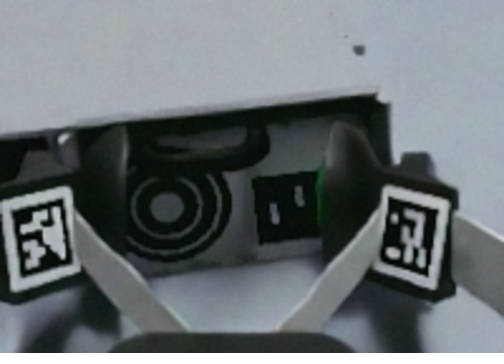

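execute_actions(actions=[{"r1":{"joints":{"arm_m":0.2605,"gripper_m":0.032,"lift_m":0.687},"pace":"slow"}}], cameras=[])

execute_actions(actions=[{"r1":{"joints":{"arm_m":0.2615,"gripper_m":0.018},"pace":"slow"}}], cameras=[])

execute_actions(actions=[{"r1":{"joints":{"arm_m":0.2645,"gripper_m":0.004,"lift_m":0.6855},"pace":"slow"}}], cameras=[])

execute_actions(actions=[{"r1":{"joints":{"arm_m":0.268,"gripper_m":-0.010,"lift_m":0.6845},"pace":"slow"}}], cameras=["r1_wrist_camera"])

zoom_image(camera="r1_wrist_camera", region=[200, 190, 400, 330])

Scene clock: 348.77 s.
r1.base_odometry: x=-0.346 y=+0.809 heading=+2.472 (m, m, rad; r1's odometry frame)
r1.turned_by_wheels: +0.000 (rad since the last result)
r1.turned_by_imu: +0.000 (rad since the last result)
r1.base_tilt: forward=+0.0 right=-0.4 (deg)
r1.lidar_m: 0.36 0.41 1.66 1.64 1.88 1.65 1.57 1.66 2.30 2.46 0.58 0.38
r1.base_status: not commanded
r1.joint_positions: lift_m=+0.687 arm_m=+0.258 wrist_yaw_rad=-0.032 wrist_pitch_rad=+0.224 wrist_roll_rad=+0.120 gripper_m=+0.032
r1.joint_status: all done
r1.motor_effort: lift_m=+16(18) arm_m=+15(15) wrist_yaw_rad=+13(13) wrist_pitch_rad=-12(12) wrist_roll_rad=+0(1) gripper_m=-6(10) wheel_0=+1(1) wheel_1=+0(1) wheel_2=-4(4) (%)
r1.hand_pose: x=+0.7072 y=-0.0963 z=+0.8015 quat_wxyz=(+0.992, +0.061, +0.111, -0.022) (m; r1's base frame)
r1.wrist_depth_mm: - - - - - - - / - - - - - - - / - - - - - - 668 / - - 330 338 436 407 394 / - 278 239 240 300 289 277 / 259 236 193 229 195 220 213 / 206 198 203 - 190 175 179
r2.base_odometry: x=+0.797 y=-1.247 heading=-2.454 (m, m, rad; r2's odometry frame)
r2.turned_by_wheels: +0.000 (rad since the last result)
r2.turned_by_imu: +0.000 (rad since the last result)
r2.base_tilt: forward=+0.1 right=-0.2 (deg)
r2.lidar_m: 0.77 0.83 1.49 2.43 2.51 0.69 0.66 0.68 2.39 2.28 1.49 0.86
r2.base_status: not commanded
r2.joint_positions: lift_m=+1.100 arm_m=+0.002 wrist_yaw_rad=+0.000 wrist_pitch_rad=+1.101 wrist_roll_rad=+0.012 gripper_m=+0.110
r2.joint_status: not commanded
r2.motor_effort: lift_m=+23(23) arm_m=+0(1) wrist_yaw_rad=+0(0) wrist_pitch_rad=-3(2) wrist_roll_rad=-2(2) gripper_m=-1(1) wheel_0=+3(3) wheel_1=+3(3) wheel_2=-2(2) (%)
r2.hand_pose: x=+0.3032 y=-0.0874 z=+1.0208 quat_wxyz=(+0.852, +0.005, +0.523, -0.003) (m; r2's base frame)
r2.wrist_depth_mm: 891 904 904 904 917 946 946 / 1060 1060 1078 1078 1098 1118 1118 / 1281 1281 1308 1308 1336 1366 1366 / 1397 1464 1430 1430 1430 1430 1430 / 1308 1308 1308 1308 1336 1308 1308 / 1229 1205 214 1255 205 1229 1229 / 1160 1118 1138 124 1138 1138 1160
pictures: none
No camera images: the call's "cameras" was empty. Leave "cameras" out to get every camera's image.

Scene clock: 349.73 s.
r1.base_odometry: x=-0.346 y=+0.809 heading=+2.472 (m, m, rad; r1's odometry frame)
r1.turned_by_wheels: +0.000 (rad since the last result)
r1.turned_by_imu: +0.000 (rad since the last result)
r1.base_tilt: forward=-0.1 right=-0.3 (deg)
r1.lidar_m: 0.37 0.40 1.68 1.64 1.88 1.66 1.59 1.67 2.30 2.44 0.55 0.41
r1.base_status: not commanded
r1.joint_positions: lift_m=+0.687 arm_m=+0.259 wrist_yaw_rad=-0.031 wrist_pitch_rad=+0.225 wrist_roll_rad=+0.120 gripper_m=+0.018
r1.joint_status: all done
r1.motor_effort: lift_m=+16(16) arm_m=+13(15) wrist_yaw_rad=+10(16) wrist_pitch_rad=-15(15) wrist_roll_rad=+2(1) gripper_m=-12(14) wheel_0=+2(1) wheel_1=+1(0) wheel_2=-5(5) (%)
r1.hand_pose: x=+0.7086 y=-0.0960 z=+0.8013 quat_wxyz=(+0.992, +0.061, +0.111, -0.022) (m; r1's base frame)
r1.wrist_depth_mm: - - - - - - - / - - - - - - - / - - - - - - 661 / - - 329 314 430 404 392 / - 267 236 239 298 286 273 / 258 236 188 226 187 220 212 / 204 196 202 - 188 175 178
r2.base_odometry: x=+0.797 y=-1.247 heading=-2.454 (m, m, rad; r2's odometry frame)
r2.turned_by_wheels: +0.000 (rad since the last result)
r2.turned_by_imu: +0.000 (rad since the last result)
r2.base_tilt: forward=+0.1 right=-0.2 (deg)
r2.lidar_m: 0.80 0.83 1.49 2.43 2.55 0.70 0.66 0.72 2.38 2.28 1.47 0.84
r2.base_status: not commanded
r2.joint_positions: lift_m=+1.100 arm_m=+0.002 wrist_yaw_rad=+0.000 wrist_pitch_rad=+1.101 wrist_roll_rad=+0.012 gripper_m=+0.110
r2.joint_status: not commanded
r2.motor_effort: lift_m=+23(23) arm_m=+0(0) wrist_yaw_rad=+0(0) wrist_pitch_rad=-2(2) wrist_roll_rad=-1(2) gripper_m=-1(1) wheel_0=+3(3) wheel_1=+3(3) wheel_2=-2(2) (%)
r2.hand_pose: x=+0.3032 y=-0.0874 z=+1.0208 quat_wxyz=(+0.852, +0.005, +0.523, -0.003) (m; r2's base frame)
r2.wrist_depth_mm: 891 904 904 904 917 931 960 / 1042 1078 1060 1078 1098 1098 1118 / 1281 1308 1308 1336 1336 1366 1366 / 1397 1430 1430 1430 1430 1464 1430 / 1336 1308 1336 1308 1308 1336 1336 / 1229 1205 214 1229 206 1229 1255 / 1160 1138 1138 124 1160 1138 1118
pictures: none
No camera images: the call's "cameras" was empty. Leave "cameras" out to get every camera's image.

Scene clock: 350.70 s.
r1.base_odometry: x=-0.346 y=+0.809 heading=+2.472 (m, m, rad; r1's odometry frame)
r1.turned_by_wheels: +0.000 (rad since the last result)
r1.turned_by_imu: +0.000 (rad since the last result)
r1.base_tilt: forward=-0.1 right=-0.4 (deg)
r1.lidar_m: 0.37 0.40 1.68 1.64 1.87 1.66 1.59 1.67 2.29 2.47 0.56 0.39
r1.base_status: not commanded
r1.joint_positions: lift_m=+0.686 arm_m=+0.262 wrist_yaw_rad=-0.031 wrist_pitch_rad=+0.224 wrist_roll_rad=+0.119 gripper_m=+0.004
r1.joint_status: all done
r1.motor_effort: lift_m=+16(17) arm_m=+11(14) wrist_yaw_rad=+8(13) wrist_pitch_rad=-12(14) wrist_roll_rad=+2(1) gripper_m=-22(21) wheel_0=+1(1) wheel_1=+0(0) wheel_2=-5(5) (%)
r1.hand_pose: x=+0.7118 y=-0.0960 z=+0.7999 quat_wxyz=(+0.992, +0.061, +0.111, -0.022) (m; r1's base frame)
r1.wrist_depth_mm: - - - - - - - / - - - - - - - / - - - - - - 661 / - 585 325 312 430 402 387 / - 259 235 236 294 285 276 / 254 222 208 230 186 215 211 / 203 195 202 - 187 173 177
r2.base_odometry: x=+0.797 y=-1.247 heading=-2.454 (m, m, rad; r2's odometry frame)
r2.turned_by_wheels: +0.000 (rad since the last result)
r2.turned_by_imu: +0.000 (rad since the last result)
r2.base_tilt: forward=+0.1 right=-0.2 (deg)
r2.lidar_m: 0.79 0.82 1.46 2.42 2.54 0.71 0.65 0.69 2.37 2.28 1.50 0.84
r2.base_status: not commanded
r2.joint_positions: lift_m=+1.100 arm_m=+0.002 wrist_yaw_rad=+0.000 wrist_pitch_rad=+1.101 wrist_roll_rad=+0.012 gripper_m=+0.110
r2.joint_status: not commanded
r2.motor_effort: lift_m=+23(23) arm_m=+0(1) wrist_yaw_rad=+0(0) wrist_pitch_rad=-2(3) wrist_roll_rad=-2(0) gripper_m=-1(1) wheel_0=+3(3) wheel_1=+3(3) wheel_2=-2(2) (%)
r2.hand_pose: x=+0.3032 y=-0.0874 z=+1.0208 quat_wxyz=(+0.852, +0.005, +0.523, -0.003) (m; r2's base frame)
r2.wrist_depth_mm: 891 917 904 917 917 946 931 / 1060 1060 1078 1078 1098 1118 1118 / 1308 1281 1308 1336 1336 1366 1366 / 1430 1430 1430 1430 1397 1430 1430 / 1308 1281 1336 1308 1336 1308 1308 / 1229 1205 213 1229 205 1229 1255 / 1138 1138 1138 124 1138 1138 1160
pictures: none
No camera images: the call's "cameras" was empty. Leave "cameras" out to get every camera's image.

Scene clock: 351.60 s.
r1.base_odometry: x=-0.346 y=+0.809 heading=+2.472 (m, m, rad; r1's odometry frame)
r1.turned_by_wheels: +0.000 (rad since the last result)
r1.turned_by_imu: +0.000 (rad since the last result)
r1.base_tilt: forward=+0.0 right=-0.3 (deg)
r1.lidar_m: 0.38 0.40 1.67 1.66 1.86 1.68 1.59 1.67 2.28 2.46 0.55 0.40
r1.base_status: not commanded
r1.joint_positions: lift_m=+0.685 arm_m=+0.266 wrist_yaw_rad=-0.031 wrist_pitch_rad=+0.224 wrist_roll_rad=+0.119 gripper_m=-0.009
r1.joint_status: all done
r1.motor_effort: lift_m=+17(16) arm_m=+11(15) wrist_yaw_rad=+13(14) wrist_pitch_rad=-12(12) wrist_roll_rad=+2(1) gripper_m=-25(26) wheel_0=+1(2) wheel_1=+1(1) wheel_2=-5(5) (%)
r1.hand_pose: x=+0.7153 y=-0.0962 z=+0.7989 quat_wxyz=(+0.992, +0.061, +0.111, -0.022) (m; r1's base frame)
r1.wrist_depth_mm: - - - - - - - / - - - - - - - / - - - - - - 668 / - 580 320 309 427 402 384 / - 254 229 232 294 279 272 / 251 170 203 224 189 213 209 / 201 193 199 - 186 173 176
r2.base_odometry: x=+0.797 y=-1.247 heading=-2.454 (m, m, rad; r2's odometry frame)
r2.turned_by_wheels: +0.000 (rad since the last result)
r2.turned_by_imu: +0.000 (rad since the last result)
r2.base_tilt: forward=+0.2 right=-0.2 (deg)
r2.lidar_m: 0.79 0.84 1.46 2.44 2.55 0.69 0.65 0.73 2.37 2.28 1.49 0.84
r2.base_status: not commanded
r2.joint_positions: lift_m=+1.100 arm_m=+0.002 wrist_yaw_rad=+0.000 wrist_pitch_rad=+1.101 wrist_roll_rad=+0.012 gripper_m=+0.110
r2.joint_status: not commanded
r2.motor_effort: lift_m=+23(23) arm_m=-1(0) wrist_yaw_rad=+0(0) wrist_pitch_rad=-3(2) wrist_roll_rad=-1(2) gripper_m=-1(1) wheel_0=+3(3) wheel_1=+3(3) wheel_2=-2(2) (%)
r2.hand_pose: x=+0.3032 y=-0.0874 z=+1.0208 quat_wxyz=(+0.852, +0.005, +0.523, -0.003) (m; r2's base frame)
r2.wrist_depth_mm: 904 904 904 917 931 931 931 / 1042 1060 1078 1078 1078 1098 1138 / 1281 1308 1308 1366 1366 1366 1366 / 1464 1464 1430 1430 1430 1464 1430 / 1308 1308 1336 1308 1308 1336 1308 / 1229 1205 214 1229 205 1205 1255 / 1160 1118 1138 124 1138 1138 1160
pictures: r1_wrist_camera
camera_calibration (this result's frames):
r1_wrist_camera: T_world_to_cam=[[-0.089637, -0.990331, -0.105877, 0.0454283], [-0.25645, 0.12567, -0.958353, 1.00704], [0.962392, -0.0587516, -0.265236, -0.253739], [0, 0, 0, 1]] pos_world=[0.506523, -0.096473, 0.902605]
Images, in order (width x height): r1_wrist_camera 616x392.

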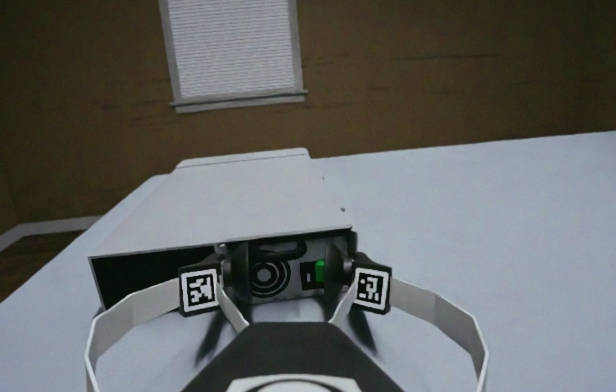

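Region (200, 190, 400, 330) of r1_wrist_camera's 616x392 image, scaled by 2.520; it fills the top 353 rows of this view, and the rest is white.

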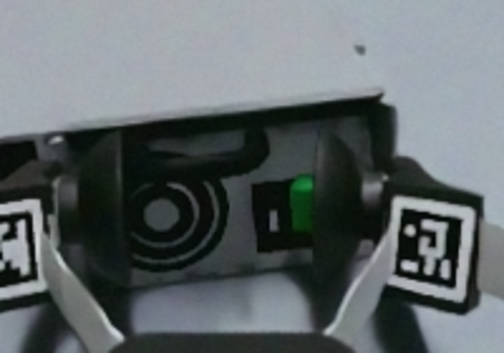

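execute_actions(actions=[{"r1":{"base":{"strafe_m":-0.002},"joints":{"arm_m":0.2715,"gripper_m":-0.024,"lift_m":0.6835},"pace":"slow"}}], cameras=[])

execute_actions(actions=[{"r1":{"joints":{"arm_m":0.2745,"gripper_m":-0.038,"lift_m":0.6825},"pace":"slow"}}], cameras=[])

execute_actions(actions=[{"r1":{"base":{"strafe_m":-0.003},"joints":{"arm_m":0.267},"pace":"slow"}}], cameras=[])

execute_actions(actions=[{"r1":{"base":{"strafe_m":-0.002},"joints":{"arm_m":0.265},"pace":"slow"}}], cameras=["r1_wrist_camera"])

zoom_image(camera="r1_wrist_camera", region=[200, 190, 400, 330])

Scene clock: 352.67 s.
r1.base_odometry: x=-0.344 y=+0.810 heading=+2.472 (m, m, rad; r1's odometry frame)
r1.turned_by_wheels: +0.000 (rad since the last result)
r1.turned_by_imu: +0.000 (rad since the last result)
r1.base_tilt: forward=+0.0 right=-0.4 (deg)
r1.lidar_m: 0.38 0.41 1.67 1.65 1.88 1.65 1.59 1.68 2.26 2.45 0.57 0.41
r1.base_status: done
r1.joint_positions: lift_m=+0.684 arm_m=+0.269 wrist_yaw_rad=-0.031 wrist_pitch_rad=+0.224 wrist_roll_rad=+0.119 gripper_m=-0.023
r1.joint_status: all done
r1.motor_effort: lift_m=+16(16) arm_m=+12(15) wrist_yaw_rad=+8(11) wrist_pitch_rad=-13(13) wrist_roll_rad=+4(2) gripper_m=-25(27) wheel_0=+3(5) wheel_1=+2(0) wheel_2=-5(3) (%)
r1.hand_pose: x=+0.7187 y=-0.0960 z=+0.7979 quat_wxyz=(+0.992, +0.061, +0.111, -0.022) (m; r1's base frame)
r1.wrist_depth_mm: - - - - - - - / - - - - - - - / - - - - - - 661 / - 559 317 324 424 402 384 / - 251 226 230 293 278 271 / 251 164 206 223 185 210 207 / 195 193 198 - 185 173 175
r2.base_odometry: x=+0.797 y=-1.247 heading=-2.454 (m, m, rad; r2's odometry frame)
r2.turned_by_wheels: +0.000 (rad since the last result)
r2.turned_by_imu: +0.000 (rad since the last result)
r2.base_tilt: forward=+0.1 right=-0.2 (deg)
r2.lidar_m: 0.78 0.84 1.48 2.41 2.53 0.69 0.65 0.73 2.37 2.27 1.48 0.84
r2.base_status: not commanded
r2.joint_positions: lift_m=+1.100 arm_m=+0.002 wrist_yaw_rad=+0.000 wrist_pitch_rad=+1.101 wrist_roll_rad=+0.012 gripper_m=+0.110
r2.joint_status: not commanded
r2.motor_effort: lift_m=+23(23) arm_m=+0(0) wrist_yaw_rad=+0(0) wrist_pitch_rad=-2(2) wrist_roll_rad=-1(2) gripper_m=+0(1) wheel_0=+3(3) wheel_1=+3(3) wheel_2=-2(2) (%)
r2.hand_pose: x=+0.3032 y=-0.0874 z=+1.0208 quat_wxyz=(+0.852, +0.005, +0.523, -0.003) (m; r2's base frame)
r2.wrist_depth_mm: 904 891 917 917 931 946 960 / 1060 1060 1078 1078 1098 1118 1118 / 1281 1281 1308 1336 1336 1366 1397 / 1430 1430 1430 1464 1430 1430 1430 / 1308 1336 1336 1308 1336 1308 1308 / 1255 1229 214 1229 205 1229 1229 / 1138 1138 1118 124 1138 1138 1160
pictures: none
No camera images: the call's "cameras" was empty. Leave "cameras" out to get every camera's image.

Scene clock: 353.53 s.
r1.base_odometry: x=-0.344 y=+0.810 heading=+2.472 (m, m, rad; r1's odometry frame)
r1.turned_by_wheels: +0.000 (rad since the last result)
r1.turned_by_imu: +0.000 (rad since the last result)
r1.base_tilt: forward=+0.0 right=-0.4 (deg)
r1.lidar_m: 0.37 0.41 1.67 1.64 1.86 1.66 1.59 1.69 2.30 2.47 0.53 0.40
r1.base_status: not commanded
r1.joint_positions: lift_m=+0.683 arm_m=+0.272 wrist_yaw_rad=-0.030 wrist_pitch_rad=+0.224 wrist_roll_rad=+0.119 gripper_m=-0.037
r1.joint_status: all done
r1.motor_effort: lift_m=+16(15) arm_m=+11(13) wrist_yaw_rad=+6(15) wrist_pitch_rad=-13(12) wrist_roll_rad=+4(4) gripper_m=-29(29) wheel_0=+3(3) wheel_1=+1(1) wheel_2=-5(5) (%)
r1.hand_pose: x=+0.7219 y=-0.0959 z=+0.7969 quat_wxyz=(+0.992, +0.061, +0.111, -0.022) (m; r1's base frame)
r1.wrist_depth_mm: - - - - - - - / - - - - - - - / - - - - - - 654 / - 521 314 303 421 397 377 / - 248 220 226 287 277 267 / 250 170 199 225 181 202 206 / 194 191 196 - 184 171 174
r2.base_odometry: x=+0.797 y=-1.247 heading=-2.454 (m, m, rad; r2's odometry frame)
r2.turned_by_wheels: +0.000 (rad since the last result)
r2.turned_by_imu: +0.000 (rad since the last result)
r2.base_tilt: forward=+0.1 right=-0.2 (deg)
r2.lidar_m: 0.80 0.83 1.49 2.44 2.55 0.70 0.64 0.69 2.37 2.24 1.48 0.82
r2.base_status: not commanded
r2.joint_positions: lift_m=+1.100 arm_m=+0.002 wrist_yaw_rad=+0.000 wrist_pitch_rad=+1.101 wrist_roll_rad=+0.012 gripper_m=+0.110
r2.joint_status: not commanded
r2.motor_effort: lift_m=+23(23) arm_m=+0(1) wrist_yaw_rad=+0(0) wrist_pitch_rad=-3(2) wrist_roll_rad=-1(3) gripper_m=-1(2) wheel_0=+3(3) wheel_1=+3(3) wheel_2=-2(2) (%)
r2.hand_pose: x=+0.3032 y=-0.0874 z=+1.0208 quat_wxyz=(+0.852, +0.005, +0.523, -0.003) (m; r2's base frame)
r2.wrist_depth_mm: 891 891 904 917 931 931 946 / 1060 1060 1060 1078 1098 1118 1118 / 1281 1281 1308 1308 1336 1366 1366 / 1397 1430 1430 1464 1430 1464 1464 / 1308 1308 1308 1336 1308 1308 1308 / 1255 1229 213 1229 205 1229 1255 / 1138 1138 1160 124 1160 1160 1118
pictures: none
No camera images: the call's "cameras" was empty. Leave "cameras" out to get every camera's image.

Scene clock: 354.37 s.
r1.base_odometry: x=-0.343 y=+0.812 heading=+2.473 (m, m, rad; r1's odometry frame)
r1.turned_by_wheels: +0.001 (rad since the last result)
r1.turned_by_imu: +0.001 (rad since the last result)
r1.base_tilt: forward=+0.0 right=-0.4 (deg)
r1.lidar_m: 0.37 0.37 1.68 1.63 1.89 1.65 1.59 1.65 2.31 2.45 0.60 0.40
r1.base_status: done
r1.joint_positions: lift_m=+0.683 arm_m=+0.269 wrist_yaw_rad=-0.023 wrist_pitch_rad=+0.223 wrist_roll_rad=+0.119 gripper_m=-0.037
r1.joint_status: all done
r1.motor_effort: lift_m=+17(17) arm_m=-11(10) wrist_yaw_rad=-12(13) wrist_pitch_rad=-11(13) wrist_roll_rad=+4(5) gripper_m=-32(33) wheel_0=+3(8) wheel_1=+2(1) wheel_2=+2(3) (%)
r1.hand_pose: x=+0.7190 y=-0.0940 z=+0.7971 quat_wxyz=(+0.992, +0.060, +0.111, -0.018) (m; r1's base frame)
r1.wrist_depth_mm: - - - - - - - / - - - - - - - / - - - - - - 661 / - 580 315 303 424 397 382 / - 252 226 227 289 278 270 / 250 162 197 227 183 202 206 / 195 192 196 - 185 170 174
r2.base_odometry: x=+0.797 y=-1.247 heading=-2.454 (m, m, rad; r2's odometry frame)
r2.turned_by_wheels: +0.000 (rad since the last result)
r2.turned_by_imu: +0.000 (rad since the last result)
r2.base_tilt: forward=+0.1 right=-0.2 (deg)
r2.lidar_m: 0.77 0.83 1.44 2.41 2.56 0.71 0.66 0.70 2.39 2.27 1.49 0.84
r2.base_status: not commanded
r2.joint_positions: lift_m=+1.100 arm_m=+0.002 wrist_yaw_rad=+0.000 wrist_pitch_rad=+1.101 wrist_roll_rad=+0.012 gripper_m=+0.110
r2.joint_status: not commanded
r2.motor_effort: lift_m=+23(23) arm_m=-1(0) wrist_yaw_rad=+0(0) wrist_pitch_rad=-2(2) wrist_roll_rad=-2(1) gripper_m=+0(0) wheel_0=+3(3) wheel_1=+3(3) wheel_2=-2(2) (%)
r2.hand_pose: x=+0.3032 y=-0.0874 z=+1.0208 quat_wxyz=(+0.852, +0.005, +0.523, -0.003) (m; r2's base frame)
r2.wrist_depth_mm: 891 904 904 904 931 946 946 / 1060 1060 1078 1078 1098 1118 1138 / 1281 1281 1308 1308 1366 1366 1366 / 1397 1397 1430 1464 1464 1464 1430 / 1308 1308 1308 1308 1308 1281 1308 / 1205 1205 213 1229 206 1229 1205 / 1160 1138 1138 123 1160 1138 1138
pictures: none
No camera images: the call's "cameras" was empty. Leave "cameras" out to get every camera's image.

Scene clock: 354.93 s.
r1.base_odometry: x=-0.341 y=+0.814 heading=+2.473 (m, m, rad; r1's odometry frame)
r1.turned_by_wheels: +0.001 (rad since the last result)
r1.turned_by_imu: +0.001 (rad since the last result)
r1.base_tilt: forward=+0.0 right=-0.3 (deg)
r1.lidar_m: 0.38 0.39 1.68 1.65 1.87 1.67 1.59 1.63 2.31 2.45 0.55 0.41
r1.base_status: done
r1.joint_positions: lift_m=+0.683 arm_m=+0.267 wrist_yaw_rad=-0.021 wrist_pitch_rad=+0.223 wrist_roll_rad=+0.119 gripper_m=-0.037
r1.joint_status: all done
r1.on_its_own: wrist_yaw_rad is at rest, and its effort (-19) is outside its rest range (-13 to +13)
r1.motor_effort: lift_m=+17(18) arm_m=-12(12) wrist_yaw_rad=-19(19) wrist_pitch_rad=-8(10) wrist_roll_rad=+3(4) gripper_m=-34(34) wheel_0=+0(4) wheel_1=+1(4) wheel_2=+5(6) (%)
r1.hand_pose: x=+0.7175 y=-0.0933 z=+0.7972 quat_wxyz=(+0.992, +0.060, +0.110, -0.017) (m; r1's base frame)
r1.wrist_depth_mm: - - - - - - - / - - - - - - - / - - - - - - 661 / - 585 319 303 424 399 382 / - 254 225 229 290 281 268 / 250 167 200 227 180 202 208 / 195 192 196 - 185 172 174
r2.base_odometry: x=+0.797 y=-1.247 heading=-2.454 (m, m, rad; r2's odometry frame)
r2.turned_by_wheels: +0.000 (rad since the last result)
r2.turned_by_imu: +0.000 (rad since the last result)
r2.base_tilt: forward=+0.2 right=-0.2 (deg)
r2.lidar_m: 0.78 0.82 1.44 2.45 2.57 0.68 0.66 0.70 2.36 2.28 1.48 0.85
r2.base_status: not commanded
r2.joint_positions: lift_m=+1.100 arm_m=+0.002 wrist_yaw_rad=+0.000 wrist_pitch_rad=+1.101 wrist_roll_rad=+0.012 gripper_m=+0.110
r2.joint_status: not commanded
r2.motor_effort: lift_m=+23(23) arm_m=-1(1) wrist_yaw_rad=+0(0) wrist_pitch_rad=-2(2) wrist_roll_rad=-3(1) gripper_m=-2(1) wheel_0=+3(3) wheel_1=+3(3) wheel_2=-2(2) (%)
r2.hand_pose: x=+0.3032 y=-0.0874 z=+1.0208 quat_wxyz=(+0.852, +0.005, +0.523, -0.003) (m; r2's base frame)
r2.wrist_depth_mm: 891 904 904 917 917 931 960 / 1060 1042 1060 1098 1098 1118 1138 / 1255 1308 1308 1336 1336 1336 1397 / 1430 1430 1430 1397 1430 1430 1430 / 1308 1308 1308 1308 1308 1308 1336 / 1205 1182 213 1229 205 1229 1229 / 1160 1138 1138 124 1138 1160 1160
pictures: r1_wrist_camera
camera_calibration (this result's frames):
r1_wrist_camera: T_world_to_cam=[[-0.0790665, -0.991266, -0.10555, 0.0404007], [-0.256378, 0.122541, -0.958777, 1.00565], [0.963337, -0.0487464, -0.263828, -0.257084], [0, 0, 0, 1]] pos_world=[0.50868, -0.0957174, 0.900636]
Images, in order (width x height): r1_wrist_camera 616x392.

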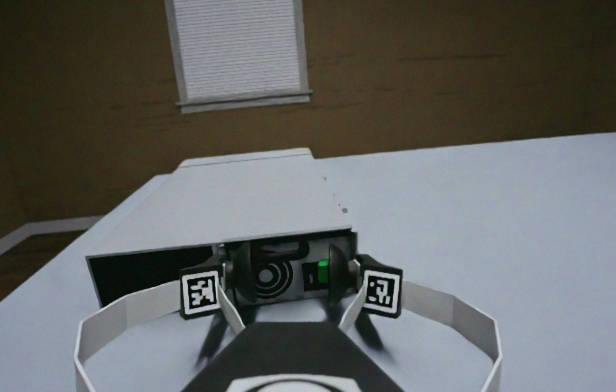

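Region (200, 190, 400, 330) of r1_wrist_camera's 616x392 image, scaled by 2.520; it fills the top 353 rows of this view, and the rest is white.

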